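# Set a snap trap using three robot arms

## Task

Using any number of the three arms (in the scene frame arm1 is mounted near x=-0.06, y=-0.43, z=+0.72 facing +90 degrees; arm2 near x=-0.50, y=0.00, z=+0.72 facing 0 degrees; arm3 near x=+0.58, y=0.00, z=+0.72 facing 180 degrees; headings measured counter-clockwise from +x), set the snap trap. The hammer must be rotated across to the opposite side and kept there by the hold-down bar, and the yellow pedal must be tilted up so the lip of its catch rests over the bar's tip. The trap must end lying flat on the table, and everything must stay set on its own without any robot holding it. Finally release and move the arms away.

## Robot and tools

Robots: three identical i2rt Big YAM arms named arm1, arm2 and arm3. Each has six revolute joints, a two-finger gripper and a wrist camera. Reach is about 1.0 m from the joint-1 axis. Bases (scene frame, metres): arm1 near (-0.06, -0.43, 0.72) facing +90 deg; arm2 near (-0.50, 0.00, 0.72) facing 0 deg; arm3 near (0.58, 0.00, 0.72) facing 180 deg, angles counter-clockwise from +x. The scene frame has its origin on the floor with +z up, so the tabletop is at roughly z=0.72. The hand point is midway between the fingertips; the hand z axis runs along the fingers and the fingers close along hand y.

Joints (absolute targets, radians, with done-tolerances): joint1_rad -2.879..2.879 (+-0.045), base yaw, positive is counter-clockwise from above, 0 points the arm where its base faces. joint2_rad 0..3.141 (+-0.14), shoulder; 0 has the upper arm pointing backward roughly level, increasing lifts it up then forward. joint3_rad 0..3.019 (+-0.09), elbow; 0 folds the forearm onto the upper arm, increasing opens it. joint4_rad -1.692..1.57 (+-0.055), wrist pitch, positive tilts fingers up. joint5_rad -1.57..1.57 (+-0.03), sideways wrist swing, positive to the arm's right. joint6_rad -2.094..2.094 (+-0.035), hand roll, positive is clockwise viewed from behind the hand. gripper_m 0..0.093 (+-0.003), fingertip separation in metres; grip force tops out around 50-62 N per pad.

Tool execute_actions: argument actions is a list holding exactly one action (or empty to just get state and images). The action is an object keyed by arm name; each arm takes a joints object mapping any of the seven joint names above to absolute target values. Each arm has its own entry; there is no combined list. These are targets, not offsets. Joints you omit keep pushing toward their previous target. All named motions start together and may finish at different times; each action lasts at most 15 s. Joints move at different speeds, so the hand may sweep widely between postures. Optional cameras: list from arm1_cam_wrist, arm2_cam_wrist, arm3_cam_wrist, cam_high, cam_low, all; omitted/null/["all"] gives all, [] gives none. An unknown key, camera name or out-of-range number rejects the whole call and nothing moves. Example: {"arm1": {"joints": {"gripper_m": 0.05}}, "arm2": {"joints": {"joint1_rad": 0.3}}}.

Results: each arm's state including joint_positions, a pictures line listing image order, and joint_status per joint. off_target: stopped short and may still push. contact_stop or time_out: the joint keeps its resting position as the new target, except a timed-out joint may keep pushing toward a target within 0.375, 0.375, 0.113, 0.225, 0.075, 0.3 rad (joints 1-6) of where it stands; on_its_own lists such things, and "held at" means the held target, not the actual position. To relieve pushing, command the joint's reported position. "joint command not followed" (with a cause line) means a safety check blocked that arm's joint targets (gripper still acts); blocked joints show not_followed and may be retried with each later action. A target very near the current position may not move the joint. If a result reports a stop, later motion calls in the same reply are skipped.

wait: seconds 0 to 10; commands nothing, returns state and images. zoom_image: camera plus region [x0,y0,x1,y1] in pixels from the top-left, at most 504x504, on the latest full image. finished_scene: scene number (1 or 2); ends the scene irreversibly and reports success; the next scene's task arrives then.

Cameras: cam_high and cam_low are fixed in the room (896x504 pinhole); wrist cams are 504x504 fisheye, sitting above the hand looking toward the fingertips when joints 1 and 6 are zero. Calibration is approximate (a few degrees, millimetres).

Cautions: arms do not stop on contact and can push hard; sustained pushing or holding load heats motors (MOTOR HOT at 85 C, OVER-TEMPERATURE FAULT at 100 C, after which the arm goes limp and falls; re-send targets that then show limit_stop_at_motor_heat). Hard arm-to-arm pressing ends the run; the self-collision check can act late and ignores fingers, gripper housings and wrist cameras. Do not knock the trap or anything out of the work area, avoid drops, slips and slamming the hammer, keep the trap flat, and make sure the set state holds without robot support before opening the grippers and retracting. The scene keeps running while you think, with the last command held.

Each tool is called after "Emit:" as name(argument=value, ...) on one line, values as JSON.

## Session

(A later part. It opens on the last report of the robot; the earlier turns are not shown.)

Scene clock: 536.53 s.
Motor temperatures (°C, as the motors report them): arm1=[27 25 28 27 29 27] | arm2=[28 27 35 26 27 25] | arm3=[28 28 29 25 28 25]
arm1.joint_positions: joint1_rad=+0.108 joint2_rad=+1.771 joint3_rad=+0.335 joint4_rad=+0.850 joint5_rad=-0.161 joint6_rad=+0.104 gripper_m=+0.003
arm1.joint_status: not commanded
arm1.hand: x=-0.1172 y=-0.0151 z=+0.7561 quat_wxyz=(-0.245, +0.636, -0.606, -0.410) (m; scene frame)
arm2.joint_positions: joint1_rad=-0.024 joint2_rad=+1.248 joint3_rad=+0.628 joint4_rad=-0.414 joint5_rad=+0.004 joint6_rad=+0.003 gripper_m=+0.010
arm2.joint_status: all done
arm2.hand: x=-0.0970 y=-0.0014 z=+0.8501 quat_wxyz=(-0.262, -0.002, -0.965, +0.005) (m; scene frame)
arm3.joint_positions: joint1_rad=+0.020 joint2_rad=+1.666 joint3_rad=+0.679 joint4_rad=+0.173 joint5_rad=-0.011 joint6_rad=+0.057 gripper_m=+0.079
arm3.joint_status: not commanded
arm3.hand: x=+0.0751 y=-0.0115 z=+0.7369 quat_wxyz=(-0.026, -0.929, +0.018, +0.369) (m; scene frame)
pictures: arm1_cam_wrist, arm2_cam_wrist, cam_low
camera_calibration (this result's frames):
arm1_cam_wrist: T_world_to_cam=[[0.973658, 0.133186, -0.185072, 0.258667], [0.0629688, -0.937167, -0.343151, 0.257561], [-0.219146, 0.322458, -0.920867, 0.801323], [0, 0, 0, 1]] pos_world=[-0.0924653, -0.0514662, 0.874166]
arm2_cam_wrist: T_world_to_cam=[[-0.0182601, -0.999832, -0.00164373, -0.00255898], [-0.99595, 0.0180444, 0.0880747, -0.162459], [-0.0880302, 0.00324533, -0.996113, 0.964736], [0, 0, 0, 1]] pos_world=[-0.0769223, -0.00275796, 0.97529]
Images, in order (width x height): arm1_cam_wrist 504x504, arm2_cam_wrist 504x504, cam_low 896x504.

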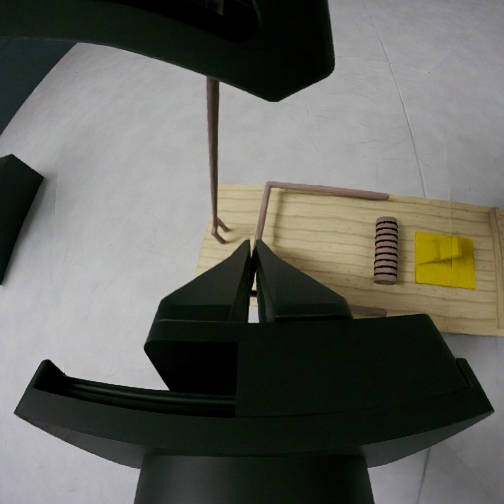

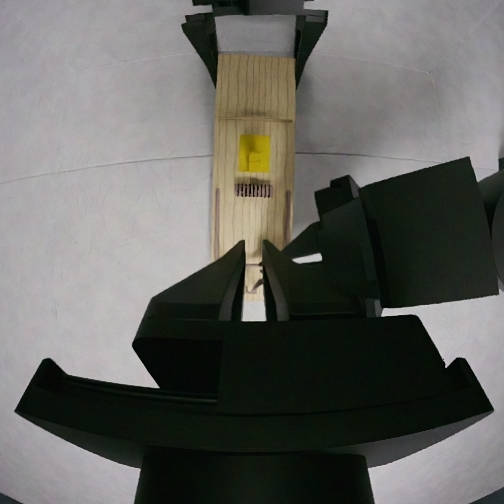

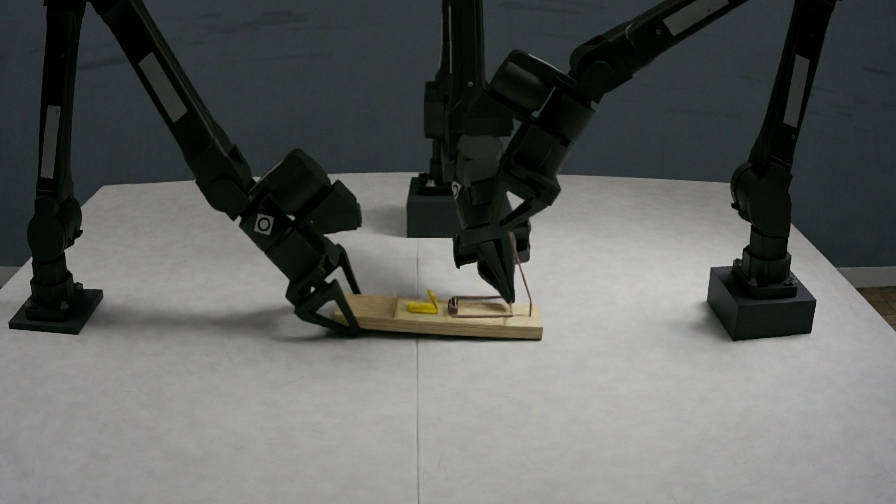

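Still falling or caught on a finger; open wider (left shift).

Emit:
execute_actions(actions=[{"arm2":{"joints":{"gripper_m":0.025}}}], cameras=["cam_low","arm2_cam_wrist","arm1_cam_wrist"])

Emit:
zoom_image(camera="cam_low", region=[380, 230, 580, 350])

Scene clock: 543.10 s.
Motor temperatures (°C, as the motors report them): arm1=[27 25 28 27 29 27] | arm2=[28 27 35 26 27 25] | arm3=[28 28 29 25 28 25]
arm1.joint_positions: joint1_rad=+0.108 joint2_rad=+1.771 joint3_rad=+0.335 joint4_rad=+0.850 joint5_rad=-0.161 joint6_rad=+0.103 gripper_m=+0.003
arm1.joint_status: not commanded
arm1.hand: x=-0.1172 y=-0.0151 z=+0.7561 quat_wxyz=(-0.245, +0.636, -0.606, -0.410) (m; scene frame)
arm2.joint_positions: joint1_rad=-0.024 joint2_rad=+1.248 joint3_rad=+0.628 joint4_rad=-0.414 joint5_rad=+0.004 joint6_rad=+0.003 gripper_m=+0.025
arm2.joint_status: all done
arm2.hand: x=-0.0970 y=-0.0014 z=+0.8501 quat_wxyz=(-0.262, -0.002, -0.965, +0.005) (m; scene frame)
arm3.joint_positions: joint1_rad=+0.020 joint2_rad=+1.666 joint3_rad=+0.679 joint4_rad=+0.173 joint5_rad=-0.011 joint6_rad=+0.057 gripper_m=+0.079
arm3.joint_status: not commanded
arm3.hand: x=+0.0751 y=-0.0115 z=+0.7369 quat_wxyz=(-0.026, -0.929, +0.018, +0.369) (m; scene frame)
pictures: arm1_cam_wrist, arm2_cam_wrist, cam_low
camera_calibration (this result's frames):
arm1_cam_wrist: T_world_to_cam=[[0.973687, 0.133404, -0.18476, 0.258438], [0.063269, -0.937125, -0.343212, 0.257643], [-0.218929, 0.322492, -0.920907, 0.801379], [0, 0, 0, 1]] pos_world=[-0.0924942, -0.0514712, 0.874171]
arm2_cam_wrist: T_world_to_cam=[[-0.0182601, -0.999832, -0.00164373, -0.00255898], [-0.99595, 0.0180444, 0.0880747, -0.162459], [-0.0880302, 0.00324533, -0.996113, 0.964736], [0, 0, 0, 1]] pos_world=[-0.0769223, -0.00275796, 0.97529]
Images, in order (width x height): arm1_cam_wrist 504x504, arm2_cam_wrist 504x504, cam_low 896x504.

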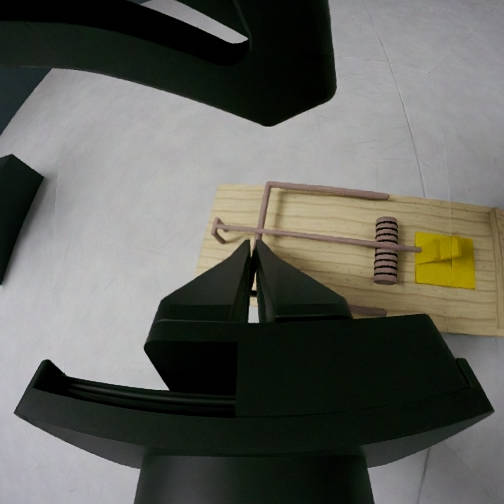

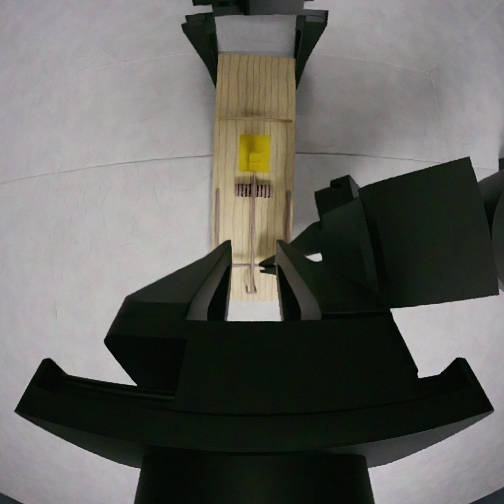

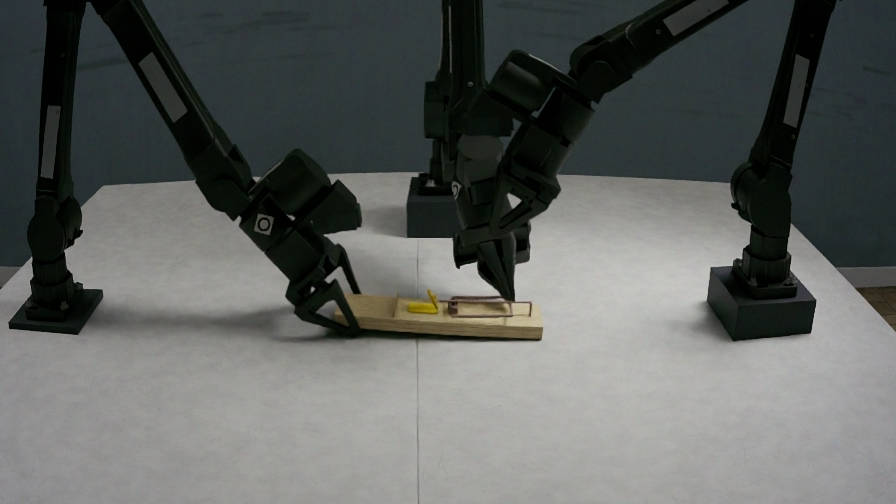

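Region (380, 230, 580, 350) of cam_low's 896x504 image, scaled by 2.520, with more detail than that image has; it fills the top 302 rows of this view, and the rest is white.

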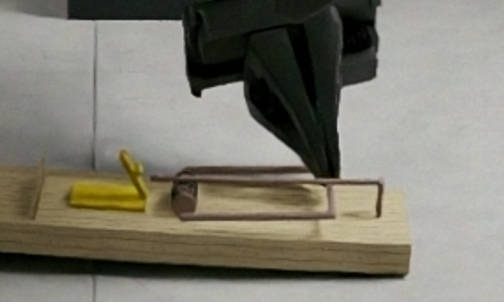

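Emit:
execute_actions(actions=[{"arm2":{"joints":{"joint2_rad":0.7,"joint3_rad":0.5}},"arm3":{"joints":{"joint2_rad":1.655,"gripper_m":0.093}}}], cameras=[])

Emit:
execute_actions(actions=[{"arm3":{"joints":{"joint2_rad":1.57,"joint3_rad":0.72}}}], cameras=[])

Emit:
execute_actions(actions=[{"arm3":{"joints":{"joint1_rad":0.005,"joint2_rad":1.70,"joint3_rad":0.855,"joint4_rad":0.2,"joint6_rad":0.0,"gripper_m":0.0}}}], cameras=["cam_low","arm3_cam_wrist","arm1_cam_wrist"])

Emit:
zoom_image(camera="cam_low", region=[340, 200, 580, 350])

Scene clock: 559.50 s.
Motor temperatures (°C, as the motors report them): arm1=[27 25 28 27 29 26] | arm2=[28 27 35 26 27 25] | arm3=[28 28 29 25 28 25]
arm1.joint_positions: joint1_rad=+0.107 joint2_rad=+1.771 joint3_rad=+0.332 joint4_rad=+0.851 joint5_rad=-0.157 joint6_rad=+0.097 gripper_m=+0.002
arm1.joint_status: not commanded
arm1.hand: x=-0.1161 y=-0.0160 z=+0.7556 quat_wxyz=(-0.247, +0.637, -0.605, -0.408) (m; scene frame)
arm2.joint_positions: joint1_rad=-0.024 joint2_rad=+0.696 joint3_rad=+0.492 joint4_rad=-0.408 joint5_rad=+0.004 joint6_rad=+0.003 gripper_m=+0.025
arm2.joint_status: all done
arm2.hand: x=-0.1486 y=-0.0003 z=+0.9793 quat_wxyz=(-0.458, -0.001, -0.889, +0.005) (m; scene frame)
arm3.joint_positions: joint1_rad=+0.020 joint2_rad=+1.661 joint3_rad=+0.679 joint4_rad=+0.173 joint5_rad=-0.013 joint6_rad=+0.097 gripper_m=+0.093
arm3.joint_status: all done
arm3.hand: x=+0.0744 y=-0.0118 z=+0.7397 quat_wxyz=(-0.035, -0.927, +0.036, +0.371) (m; scene frame)
pictures: none
No camera images: the call's "cameras" was empty. Leave "cameras" out to get every camera's image.

Scene clock: 560.33 s.
Motor temperatures (°C, as the motors report them): arm1=[27 25 28 27 29 26] | arm2=[28 27 35 26 27 25] | arm3=[28 28 29 25 28 25]
arm1.joint_positions: joint1_rad=+0.107 joint2_rad=+1.772 joint3_rad=+0.328 joint4_rad=+0.851 joint5_rad=-0.159 joint6_rad=+0.082 gripper_m=+0.002
arm1.joint_status: not commanded
arm1.hand: x=-0.1162 y=-0.0186 z=+0.7541 quat_wxyz=(-0.248, +0.643, -0.601, -0.405) (m; scene frame)
arm2.joint_positions: joint1_rad=-0.024 joint2_rad=+0.696 joint3_rad=+0.492 joint4_rad=-0.408 joint5_rad=+0.004 joint6_rad=+0.003 gripper_m=+0.025
arm2.joint_status: not commanded
arm2.hand: x=-0.1486 y=-0.0003 z=+0.9793 quat_wxyz=(-0.458, -0.001, -0.889, +0.005) (m; scene frame)
arm3.joint_positions: joint1_rad=+0.020 joint2_rad=+1.572 joint3_rad=+0.679 joint4_rad=+0.165 joint5_rad=-0.014 joint6_rad=+0.108 gripper_m=+0.093
arm3.joint_status: all done
arm3.hand: x=+0.0667 y=-0.0116 z=+0.7816 quat_wxyz=(-0.039, -0.911, +0.040, +0.408) (m; scene frame)
pictures: none
No camera images: the call's "cameras" was empty. Leave "cameras" out to get every camera's image.

Scene clock: 561.37 s.
Motor temperatures (°C, as the motors report them): arm1=[27 25 28 27 29 26] | arm2=[28 27 35 26 27 25] | arm3=[28 28 29 25 28 25]
arm1.joint_positions: joint1_rad=+0.107 joint2_rad=+1.772 joint3_rad=+0.328 joint4_rad=+0.851 joint5_rad=-0.159 joint6_rad=+0.082 gripper_m=+0.002
arm1.joint_status: not commanded
arm1.hand: x=-0.1163 y=-0.0186 z=+0.7542 quat_wxyz=(-0.248, +0.643, -0.601, -0.405) (m; scene frame)
arm2.joint_positions: joint1_rad=-0.024 joint2_rad=+0.696 joint3_rad=+0.492 joint4_rad=-0.408 joint5_rad=+0.004 joint6_rad=+0.003 gripper_m=+0.025
arm2.joint_status: not commanded
arm2.hand: x=-0.1486 y=-0.0003 z=+0.9793 quat_wxyz=(-0.458, -0.001, -0.889, +0.005) (m; scene frame)
arm3.joint_positions: joint1_rad=+0.019 joint2_rad=+1.708 joint3_rad=+0.814 joint4_rad=+0.181 joint5_rad=-0.014 joint6_rad=+0.013 gripper_m=+0.001
arm3.joint_status: all done
arm3.hand: x=+0.0139 y=-0.0126 z=+0.7713 quat_wxyz=(-0.020, -0.909, -0.003, +0.416) (m; scene frame)
pictures: arm1_cam_wrist, arm3_cam_wrist, cam_low
camera_calibration (this result's frames):
arm1_cam_wrist: T_world_to_cam=[[0.975671, 0.141997, -0.167041, 0.244715], [0.078199, -0.937194, -0.33993, 0.252943], [-0.204819, 0.318597, -0.925497, 0.805875], [0, 0, 0, 1]] pos_world=[-0.0934824, -0.0544416, 0.872696]
arm3_cam_wrist: T_world_to_cam=[[-0.0151262, 0.999597, -0.024031, 0.0303726], [0.973131, 0.00919478, -0.230067, 0.17307], [-0.229754, -0.0268653, -0.972878, 0.876637], [0, 0, 0, 1]] pos_world=[0.0334496, -0.00840052, 0.893409]
Images, in order (width x height): arm1_cam_wrist 504x504, arm3_cam_wrist 504x504, cam_low 896x504.

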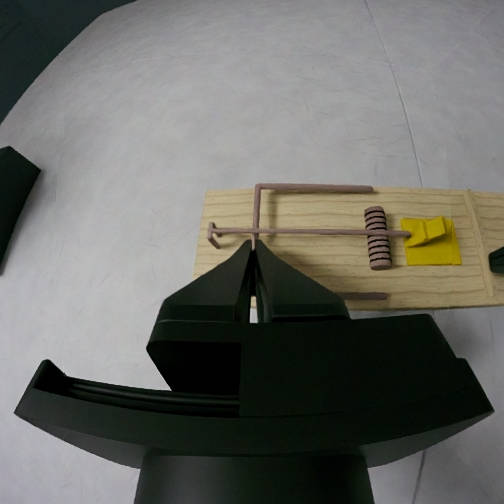

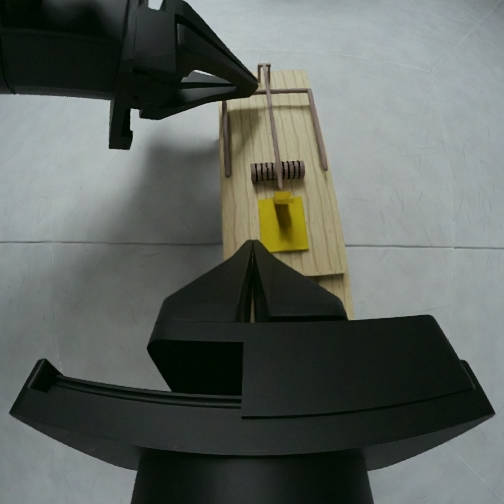

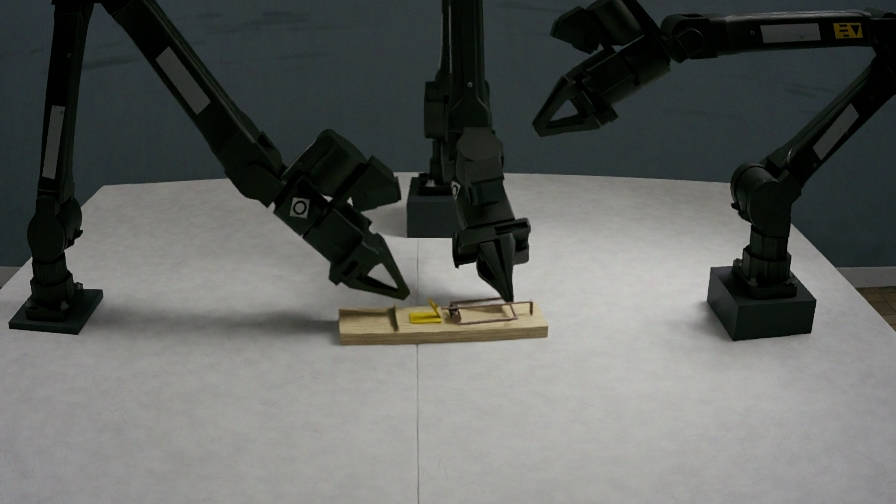

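Region (340, 200, 580, 350) of cam_low's 896x504 image, scaled by 2.100, with more detail than that image has; it fills the top 315 rows of this view, and the rest is white.

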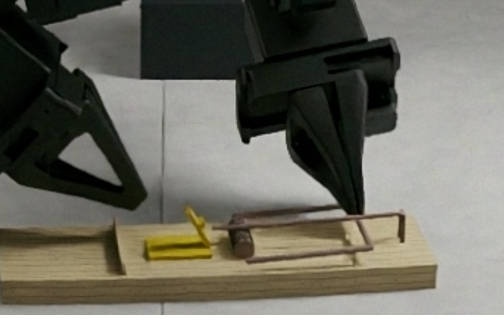

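Emit:
execute_actions(actions=[{"arm3":{"joints":{"joint1_rad":-0.022,"joint2_rad":1.755,"joint3_rad":0.905}},"arm2":{"joints":{"joint2_rad":0.45}}}], cameras=["cam_low","arm3_cam_wrist"])

Emit:
zoom_image(camera="cam_low", region=[370, 250, 510, 350])

Scene clock: 574.50 s.
Motor temperatures (°C, as the motors report them): arm1=[27 25 28 27 29 26] | arm2=[28 27 35 26 27 25] | arm3=[28 28 30 25 28 25]
arm1.joint_positions: joint1_rad=+0.107 joint2_rad=+1.772 joint3_rad=+0.328 joint4_rad=+0.851 joint5_rad=-0.159 joint6_rad=+0.082 gripper_m=+0.002
arm1.joint_status: not commanded
arm1.hand: x=-0.1163 y=-0.0186 z=+0.7542 quat_wxyz=(-0.248, +0.643, -0.601, -0.405) (m; scene frame)
arm2.joint_positions: joint1_rad=-0.024 joint2_rad=+0.444 joint3_rad=+0.492 joint4_rad=-0.408 joint5_rad=+0.004 joint6_rad=+0.003 gripper_m=+0.025
arm2.joint_status: all done
arm2.hand: x=-0.1774 y=+0.0003 z=+1.0591 quat_wxyz=(-0.566, -0.001, -0.824, +0.004) (m; scene frame)
arm3.joint_positions: joint1_rad=-0.014 joint2_rad=+1.757 joint3_rad=+0.860 joint4_rad=+0.181 joint5_rad=-0.015 joint6_rad=+0.012 gripper_m=+0.001
arm3.joint_status: all done
arm3.hand: x=-0.0024 y=+0.0062 z=+0.7631 quat_wxyz=(-0.013, -0.910, +0.011, +0.414) (m; scene frame)
pictures: arm3_cam_wrist, cam_low
camera_calibration (this result's frames):
arm3_cam_wrist: T_world_to_cam=[[0.0170176, 0.999568, -0.0239522, 0.0111959], [0.973903, -0.0219937, -0.225897, 0.183816], [-0.226326, -0.0194829, -0.973857, 0.866151], [0, 0, 0, 1]] pos_world=[0.0168232, 0.00972684, 0.885298]
Images, in order (width x height): arm3_cam_wrist 504x504, cam_low 896x504.

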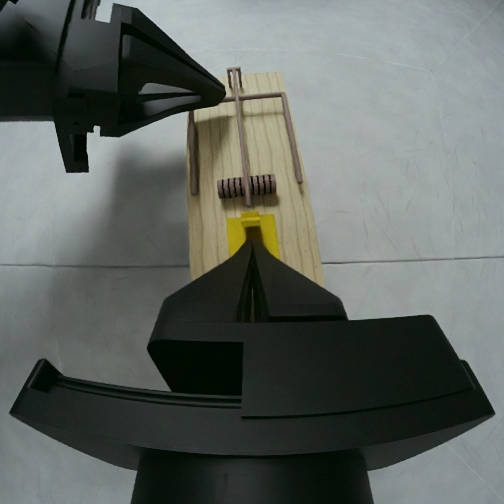

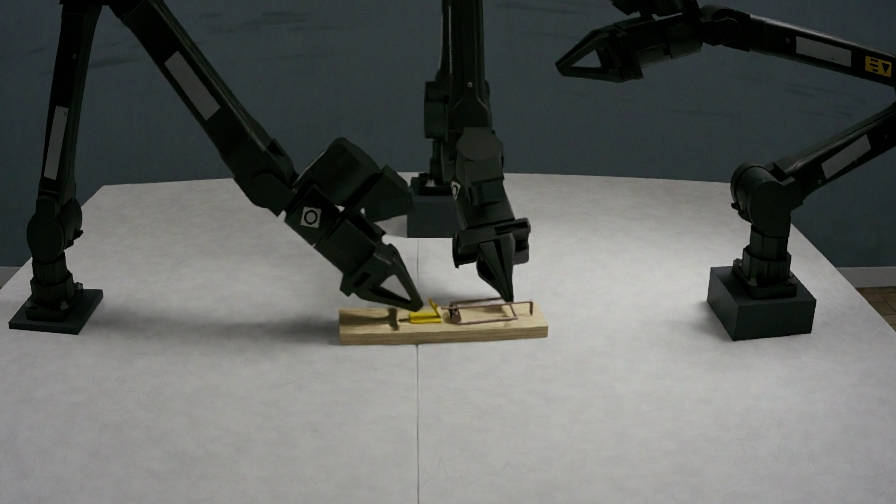

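Region (370, 250, 510, 350) of cam_low's 896x504 image, scaled by 3.600, with more detail than that image has; it fills the top 360 rows of this view, and the rest is white.

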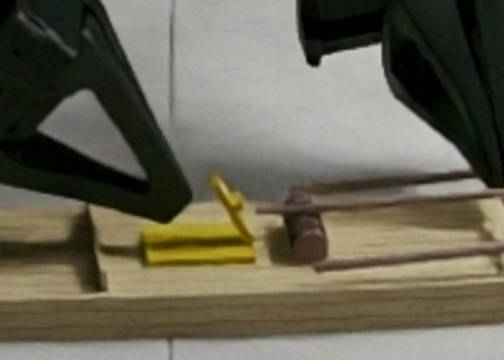

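Emit:
execute_actions(actions=[{"arm3":{"joints":{"joint2_rad":1.78,"joint3_rad":0.948}}}], cameras=["cam_low"])

Emit:
zoom_image(camera="cam_low", region=[370, 250, 510, 350])

Scene clock: 581.77 s.
Motor temperatures (°C, as the motors report them): arm1=[27 25 28 27 29 26] | arm2=[28 27 35 26 27 25] | arm3=[28 28 31 25 28 25]
arm1.joint_positions: joint1_rad=+0.107 joint2_rad=+1.772 joint3_rad=+0.328 joint4_rad=+0.851 joint5_rad=-0.159 joint6_rad=+0.082 gripper_m=+0.002
arm1.joint_status: not commanded
arm1.hand: x=-0.1163 y=-0.0186 z=+0.7542 quat_wxyz=(-0.248, +0.643, -0.601, -0.405) (m; scene frame)
arm2.joint_positions: joint1_rad=-0.024 joint2_rad=+0.444 joint3_rad=+0.492 joint4_rad=-0.408 joint5_rad=+0.004 joint6_rad=+0.003 gripper_m=+0.025
arm2.joint_status: not commanded
arm2.hand: x=-0.1774 y=+0.0003 z=+1.0591 quat_wxyz=(-0.566, -0.001, -0.824, +0.004) (m; scene frame)
arm3.joint_positions: joint1_rad=-0.014 joint2_rad=+1.780 joint3_rad=+0.901 joint4_rad=+0.181 joint5_rad=-0.015 joint6_rad=+0.012 gripper_m=+0.001
arm3.joint_status: all done
arm3.hand: x=-0.0187 y=+0.0064 z=+0.7676 quat_wxyz=(-0.013, -0.906, +0.011, +0.422) (m; scene frame)
pictures: cam_low
Images, in order (width x height): cam_low 896x504.

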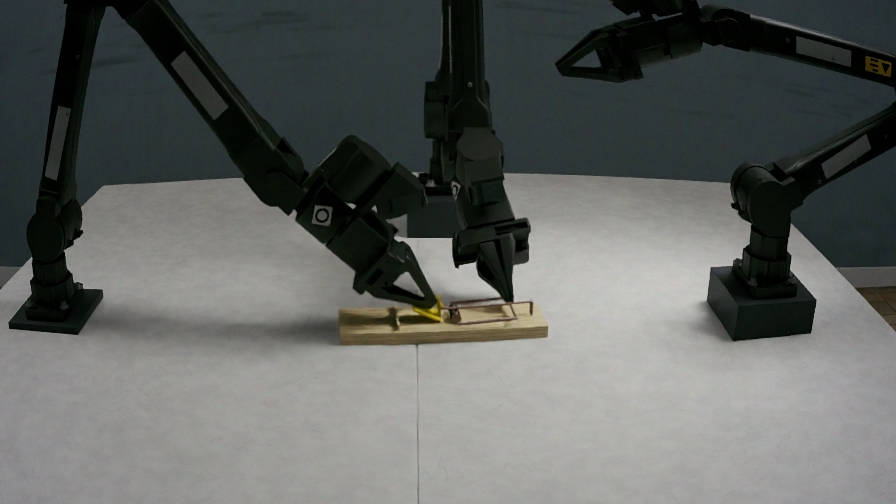

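Region (370, 250, 510, 350) of cam_low's 896x504 image, scaled by 3.600, with more detail than that image has; it fills the top 360 rows of this view, and the rest is white.

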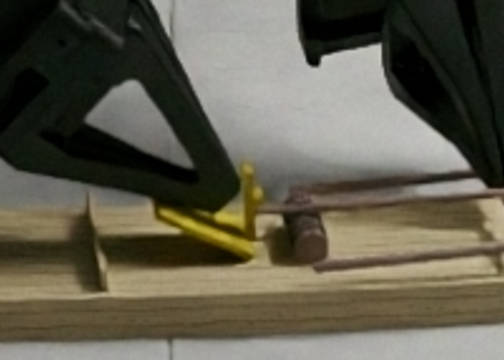

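Emit:
execute_actions(actions=[{"arm3":{"joints":{"joint3_rad":0.962}}}], cameras=[])

Emit:
execute_actions(actions=[{"arm1":{"joints":{"joint2_rad":1.77,"joint3_rad":0.33,"joint4_rad":0.85}}}], cameras=["cam_low","arm1_cam_wrist"])

Emit:
zoom_image(camera="cam_low", region=[390, 250, 560, 350])

Scene clock: 588.50 s.
Motor temperatures (°C, as the motors report them): arm1=[27 25 28 27 29 26] | arm2=[28 27 36 26 27 25] | arm3=[28 28 31 25 28 25]
arm1.joint_positions: joint1_rad=+0.107 joint2_rad=+1.772 joint3_rad=+0.328 joint4_rad=+0.851 joint5_rad=-0.159 joint6_rad=+0.082 gripper_m=+0.002
arm1.joint_status: not commanded
arm1.hand: x=-0.1163 y=-0.0186 z=+0.7542 quat_wxyz=(-0.248, +0.643, -0.601, -0.405) (m; scene frame)
arm2.joint_positions: joint1_rad=-0.024 joint2_rad=+0.444 joint3_rad=+0.492 joint4_rad=-0.408 joint5_rad=+0.004 joint6_rad=+0.003 gripper_m=+0.025
arm2.joint_status: not commanded
arm2.hand: x=-0.1774 y=+0.0003 z=+1.0591 quat_wxyz=(-0.566, -0.001, -0.824, +0.004) (m; scene frame)
arm3.joint_positions: joint1_rad=-0.014 joint2_rad=+1.780 joint3_rad=+0.906 joint4_rad=+0.181 joint5_rad=-0.015 joint6_rad=+0.012 gripper_m=+0.001
arm3.joint_status: all done
arm3.hand: x=-0.0213 y=+0.0065 z=+0.7701 quat_wxyz=(-0.013, -0.905, +0.011, +0.425) (m; scene frame)
pictures: none
No camera images: the call's "cameras" was empty. Leave "cameras" out to get every camera's image.

Scene clock: 589.17 s.
Motor temperatures (°C, as the motors report them): arm1=[27 25 28 27 29 26] | arm2=[28 27 36 26 27 25] | arm3=[28 28 31 25 28 25]
arm1.joint_positions: joint1_rad=+0.107 joint2_rad=+1.763 joint3_rad=+0.328 joint4_rad=+0.863 joint5_rad=-0.160 joint6_rad=+0.072 gripper_m=+0.001
arm1.joint_status: all done
arm1.hand: x=-0.1165 y=-0.0155 z=+0.7603 quat_wxyz=(-0.256, +0.643, -0.594, -0.410) (m; scene frame)
arm2.joint_positions: joint1_rad=-0.024 joint2_rad=+0.444 joint3_rad=+0.492 joint4_rad=-0.408 joint5_rad=+0.004 joint6_rad=+0.003 gripper_m=+0.025
arm2.joint_status: not commanded
arm2.hand: x=-0.1774 y=+0.0003 z=+1.0591 quat_wxyz=(-0.566, -0.001, -0.824, +0.004) (m; scene frame)
arm3.joint_positions: joint1_rad=-0.014 joint2_rad=+1.780 joint3_rad=+0.906 joint4_rad=+0.181 joint5_rad=-0.015 joint6_rad=+0.012 gripper_m=+0.001
arm3.joint_status: not commanded
arm3.hand: x=-0.0213 y=+0.0065 z=+0.7701 quat_wxyz=(-0.013, -0.905, +0.011, +0.425) (m; scene frame)
pictures: arm1_cam_wrist, cam_low
camera_calibration (this result's frames):
arm1_cam_wrist: T_world_to_cam=[[0.975896, 0.151181, -0.157389, 0.238347], [0.0854854, -0.928369, -0.361696, 0.275486], [-0.200796, 0.339523, -0.918915, 0.806353], [0, 0, 0, 1]] pos_world=[-0.0942396, -0.0540564, 0.878125]
Images, in order (width x height): arm1_cam_wrist 504x504, cam_low 896x504.

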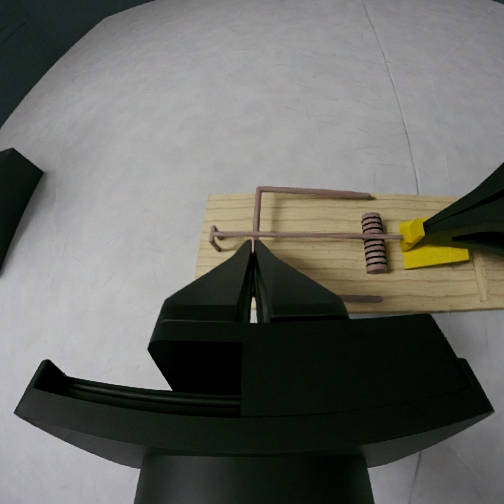

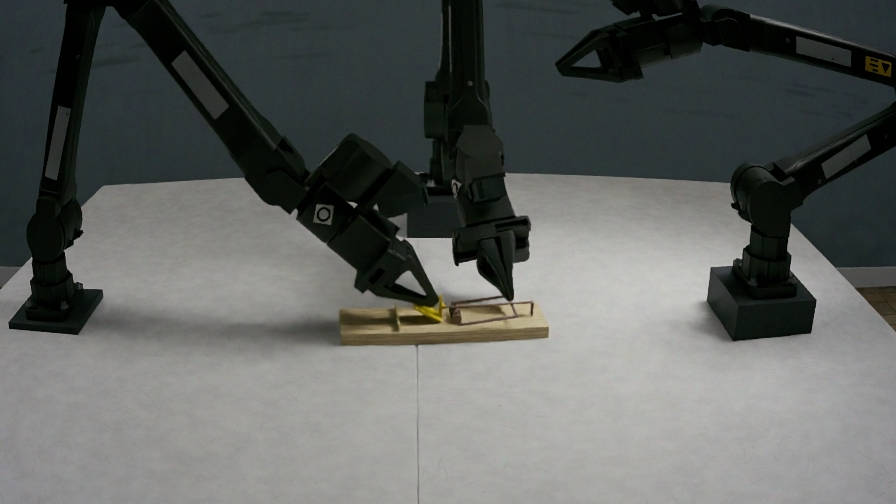

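Region (390, 250, 560, 350) of cam_low's 896x504 image, scaled by 2.965, with more detail than that image has; it fills the top 296 rows of this view, and the rest is white.

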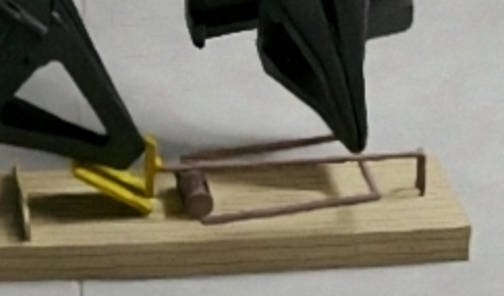

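Emit:
execute_actions(actions=[{"arm1":{"joints":{"joint2_rad":1.73,"joint3_rad":0.305}}}], cameras=["cam_low","arm1_cam_wrist"])

Emit:
zoom_image(camera="cam_low", region=[390, 250, 560, 350])

Scene clock: 597.43 s.
Motor temperatures (°C, as the motors report them): arm1=[27 25 28 27 29 26] | arm2=[28 27 36 26 27 25] | arm3=[28 28 32 25 28 25]
arm1.joint_positions: joint1_rad=+0.107 joint2_rad=+1.740 joint3_rad=+0.313 joint4_rad=+0.863 joint5_rad=-0.160 joint6_rad=+0.068 gripper_m=+0.001
arm1.joint_status: all done
arm1.hand: x=-0.1162 y=-0.0195 z=+0.7654 quat_wxyz=(-0.260, +0.643, -0.591, -0.412) (m; scene frame)
arm2.joint_positions: joint1_rad=-0.024 joint2_rad=+0.444 joint3_rad=+0.492 joint4_rad=-0.408 joint5_rad=+0.004 joint6_rad=+0.003 gripper_m=+0.025
arm2.joint_status: not commanded
arm2.hand: x=-0.1774 y=+0.0003 z=+1.0591 quat_wxyz=(-0.566, -0.001, -0.824, +0.004) (m; scene frame)
arm3.joint_positions: joint1_rad=-0.014 joint2_rad=+1.780 joint3_rad=+0.906 joint4_rad=+0.181 joint5_rad=-0.015 joint6_rad=+0.012 gripper_m=+0.001
arm3.joint_status: not commanded
arm3.hand: x=-0.0213 y=+0.0065 z=+0.7701 quat_wxyz=(-0.013, -0.905, +0.011, +0.425) (m; scene frame)
pictures: arm1_cam_wrist, cam_low
camera_calibration (this result's frames):
arm1_cam_wrist: T_world_to_cam=[[0.975953, 0.155166, -0.153101, 0.236294], [0.0890322, -0.924845, -0.369778, 0.280235], [-0.198972, 0.347255, -0.916419, 0.810927], [0, 0, 0, 1]] pos_world=[-0.0942097, -0.0590889, 0.882951]
Images, in order (width x height): arm1_cam_wrist 504x504, cam_low 896x504.

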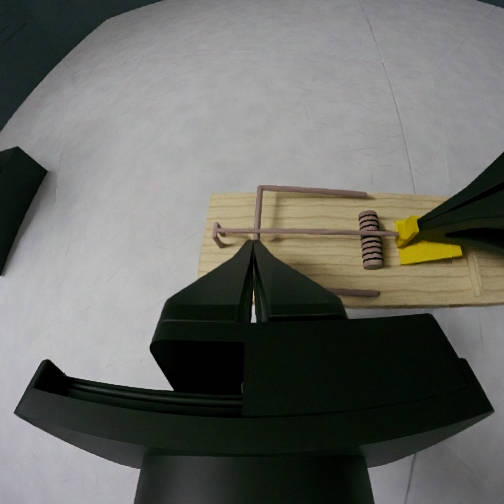

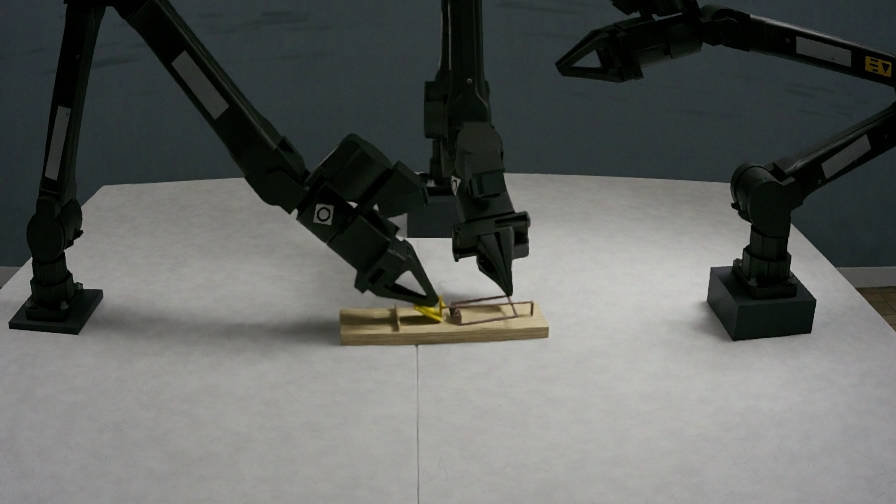

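Region (390, 250, 560, 350) of cam_low's 896x504 image, scaled by 2.965, with more detail than that image has; it fills the top 296 rows of this view, and the rest is white.

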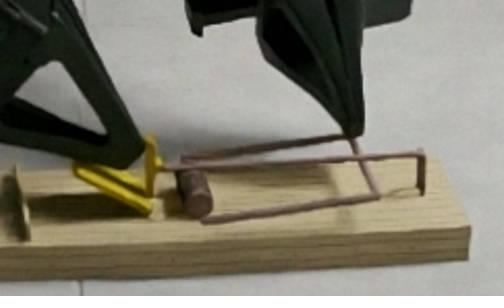

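Emit:
execute_actions(actions=[{"arm1":{"joints":{"joint2_rad":1.69,"joint3_rad":0.29}}}], cameras=["cam_low"])

Emit:
execute_actions(actions=[{"arm1":{"joints":{"joint2_rad":1.4}},"arm3":{"joints":{"joint2_rad":1.72}}}], cameras=["cam_low"])

Emit:
execute_actions(actions=[{"arm1":{"joints":{"joint2_rad":0.8,"joint4_rad":0}},"arm3":{"joints":{"joint2_rad":1.0,"joint4_rad":-0.6}}}], cameras=["cam_low"])

Emit:
zoom_image(camera="cam_low", region=[390, 250, 560, 350])

Scene clock: 611.53 s.
Motor temperatures (°C, as the motors report them): arm1=[27 26 28 27 29 26] | arm2=[28 27 36 26 27 25] | arm3=[28 28 32 25 28 25]
arm1.joint_positions: joint1_rad=+0.107 joint2_rad=+1.696 joint3_rad=+0.297 joint4_rad=+0.861 joint5_rad=-0.160 joint6_rad=+0.067 gripper_m=+0.001
arm1.joint_status: all done
arm1.hand: x=-0.1159 y=-0.0219 z=+0.7778 quat_wxyz=(-0.267, +0.640, -0.586, -0.420) (m; scene frame)
arm2.joint_positions: joint1_rad=-0.024 joint2_rad=+0.444 joint3_rad=+0.492 joint4_rad=-0.408 joint5_rad=+0.004 joint6_rad=+0.003 gripper_m=+0.025
arm2.joint_status: not commanded
arm2.hand: x=-0.1774 y=+0.0003 z=+1.0591 quat_wxyz=(-0.566, -0.001, -0.824, +0.004) (m; scene frame)
arm3.joint_positions: joint1_rad=-0.014 joint2_rad=+1.780 joint3_rad=+0.906 joint4_rad=+0.181 joint5_rad=-0.015 joint6_rad=+0.012 gripper_m=+0.001
arm3.joint_status: not commanded
arm3.hand: x=-0.0213 y=+0.0065 z=+0.7701 quat_wxyz=(-0.013, -0.905, +0.011, +0.425) (m; scene frame)
pictures: cam_low
Images, in order (width x height): cam_low 896x504.

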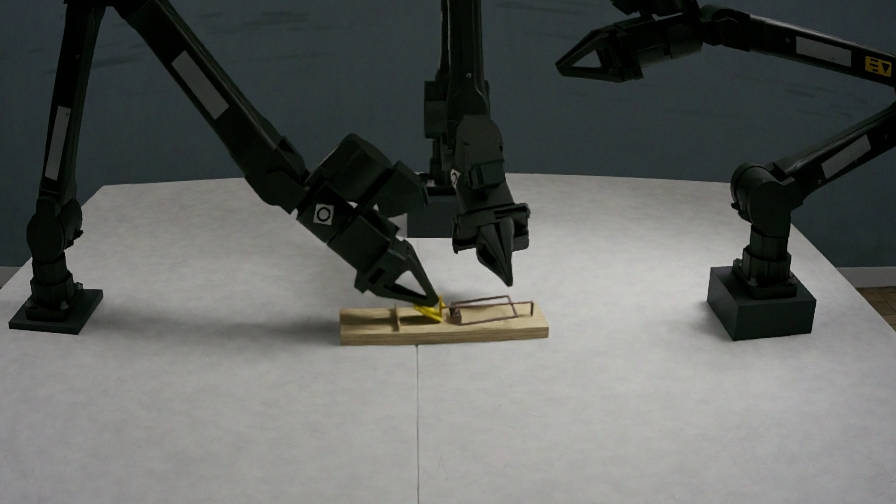

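Scene clock: 612.50 s.
Motor temperatures (°C, as the motors report them): arm1=[27 26 28 27 29 26] | arm2=[28 27 36 26 27 25] | arm3=[28 28 32 25 28 25]
arm1.joint_positions: joint1_rad=+0.107 joint2_rad=+1.397 joint3_rad=+0.297 joint4_rad=+0.857 joint5_rad=-0.160 joint6_rad=+0.067 gripper_m=+0.001
arm1.joint_status: all done
arm1.hand: x=-0.1162 y=+0.0001 z=+0.8976 quat_wxyz=(-0.353, +0.588, -0.521, -0.508) (m; scene frame)
arm2.joint_positions: joint1_rad=-0.024 joint2_rad=+0.444 joint3_rad=+0.492 joint4_rad=-0.408 joint5_rad=+0.004 joint6_rad=+0.003 gripper_m=+0.025
arm2.joint_status: not commanded
arm2.hand: x=-0.1774 y=+0.0003 z=+1.0591 quat_wxyz=(-0.566, -0.001, -0.824, +0.004) (m; scene frame)
arm3.joint_positions: joint1_rad=-0.014 joint2_rad=+1.731 joint3_rad=+0.914 joint4_rad=+0.181 joint5_rad=-0.015 joint6_rad=+0.012 gripper_m=+0.001
arm3.joint_status: all done
arm3.hand: x=-0.0283 y=+0.0071 z=+0.8020 quat_wxyz=(-0.013, -0.893, +0.011, +0.450) (m; scene frame)
pictures: cam_low
Images, in order (width x height): cam_low 896x504.

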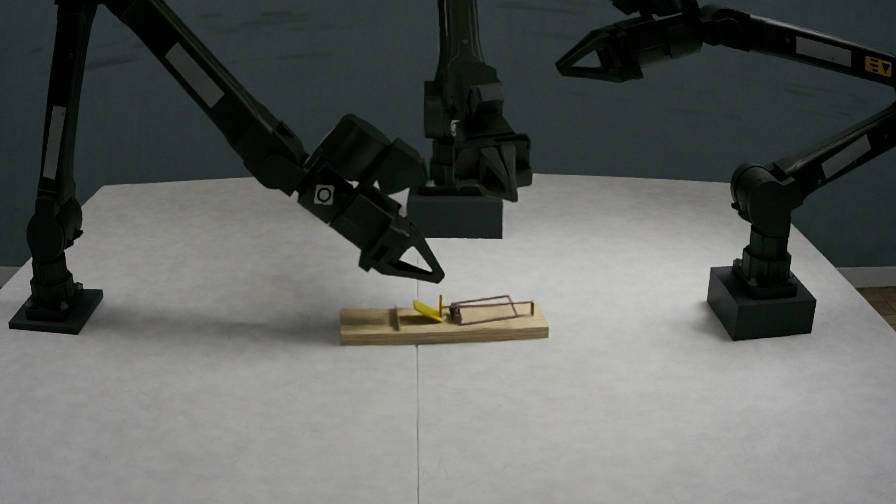

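Scene clock: 613.93 s.
Motor temperatures (°C, as the motors report them): arm1=[27 26 28 27 29 26] | arm2=[28 27 36 26 27 25] | arm3=[28 28 32 25 28 25]
arm1.joint_positions: joint1_rad=+0.107 joint2_rad=+0.802 joint3_rad=+0.297 joint4_rad=+0.012 joint5_rad=-0.160 joint6_rad=+0.067 gripper_m=+0.001
arm1.joint_status: all done
arm1.hand: x=-0.1104 y=-0.0765 z=+0.9312 quat_wxyz=(-0.281, +0.632, -0.576, -0.435) (m; scene frame)
arm2.joint_positions: joint1_rad=-0.024 joint2_rad=+0.444 joint3_rad=+0.492 joint4_rad=-0.408 joint5_rad=+0.004 joint6_rad=+0.003 gripper_m=+0.025
arm2.joint_status: not commanded
arm2.hand: x=-0.1774 y=+0.0003 z=+1.0591 quat_wxyz=(-0.566, -0.001, -0.824, +0.004) (m; scene frame)
arm3.joint_positions: joint1_rad=-0.014 joint2_rad=+0.996 joint3_rad=+0.914 joint4_rad=-0.591 joint5_rad=-0.015 joint6_rad=+0.012 gripper_m=+0.001
arm3.joint_status: all done
arm3.hand: x=+0.1342 y=+0.0084 z=+1.0335 quat_wxyz=(-0.013, -0.901, +0.011, +0.434) (m; scene frame)
pictures: cam_low
Images, in order (width x height): cam_low 896x504.

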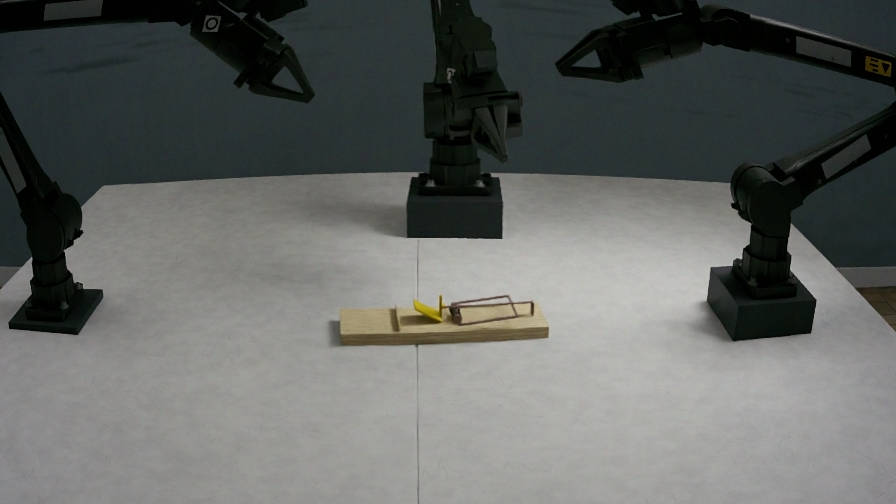

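Region (390, 250, 560, 350) of cam_low's 896x504 image, scaled by 2.965, with more detail than that image has; it fills the top 296 rows of this view, and the rest is white.

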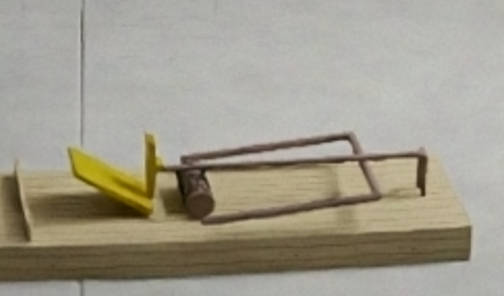

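Emit:
finished_scene(scene=1)

The scene is finished: the task was done.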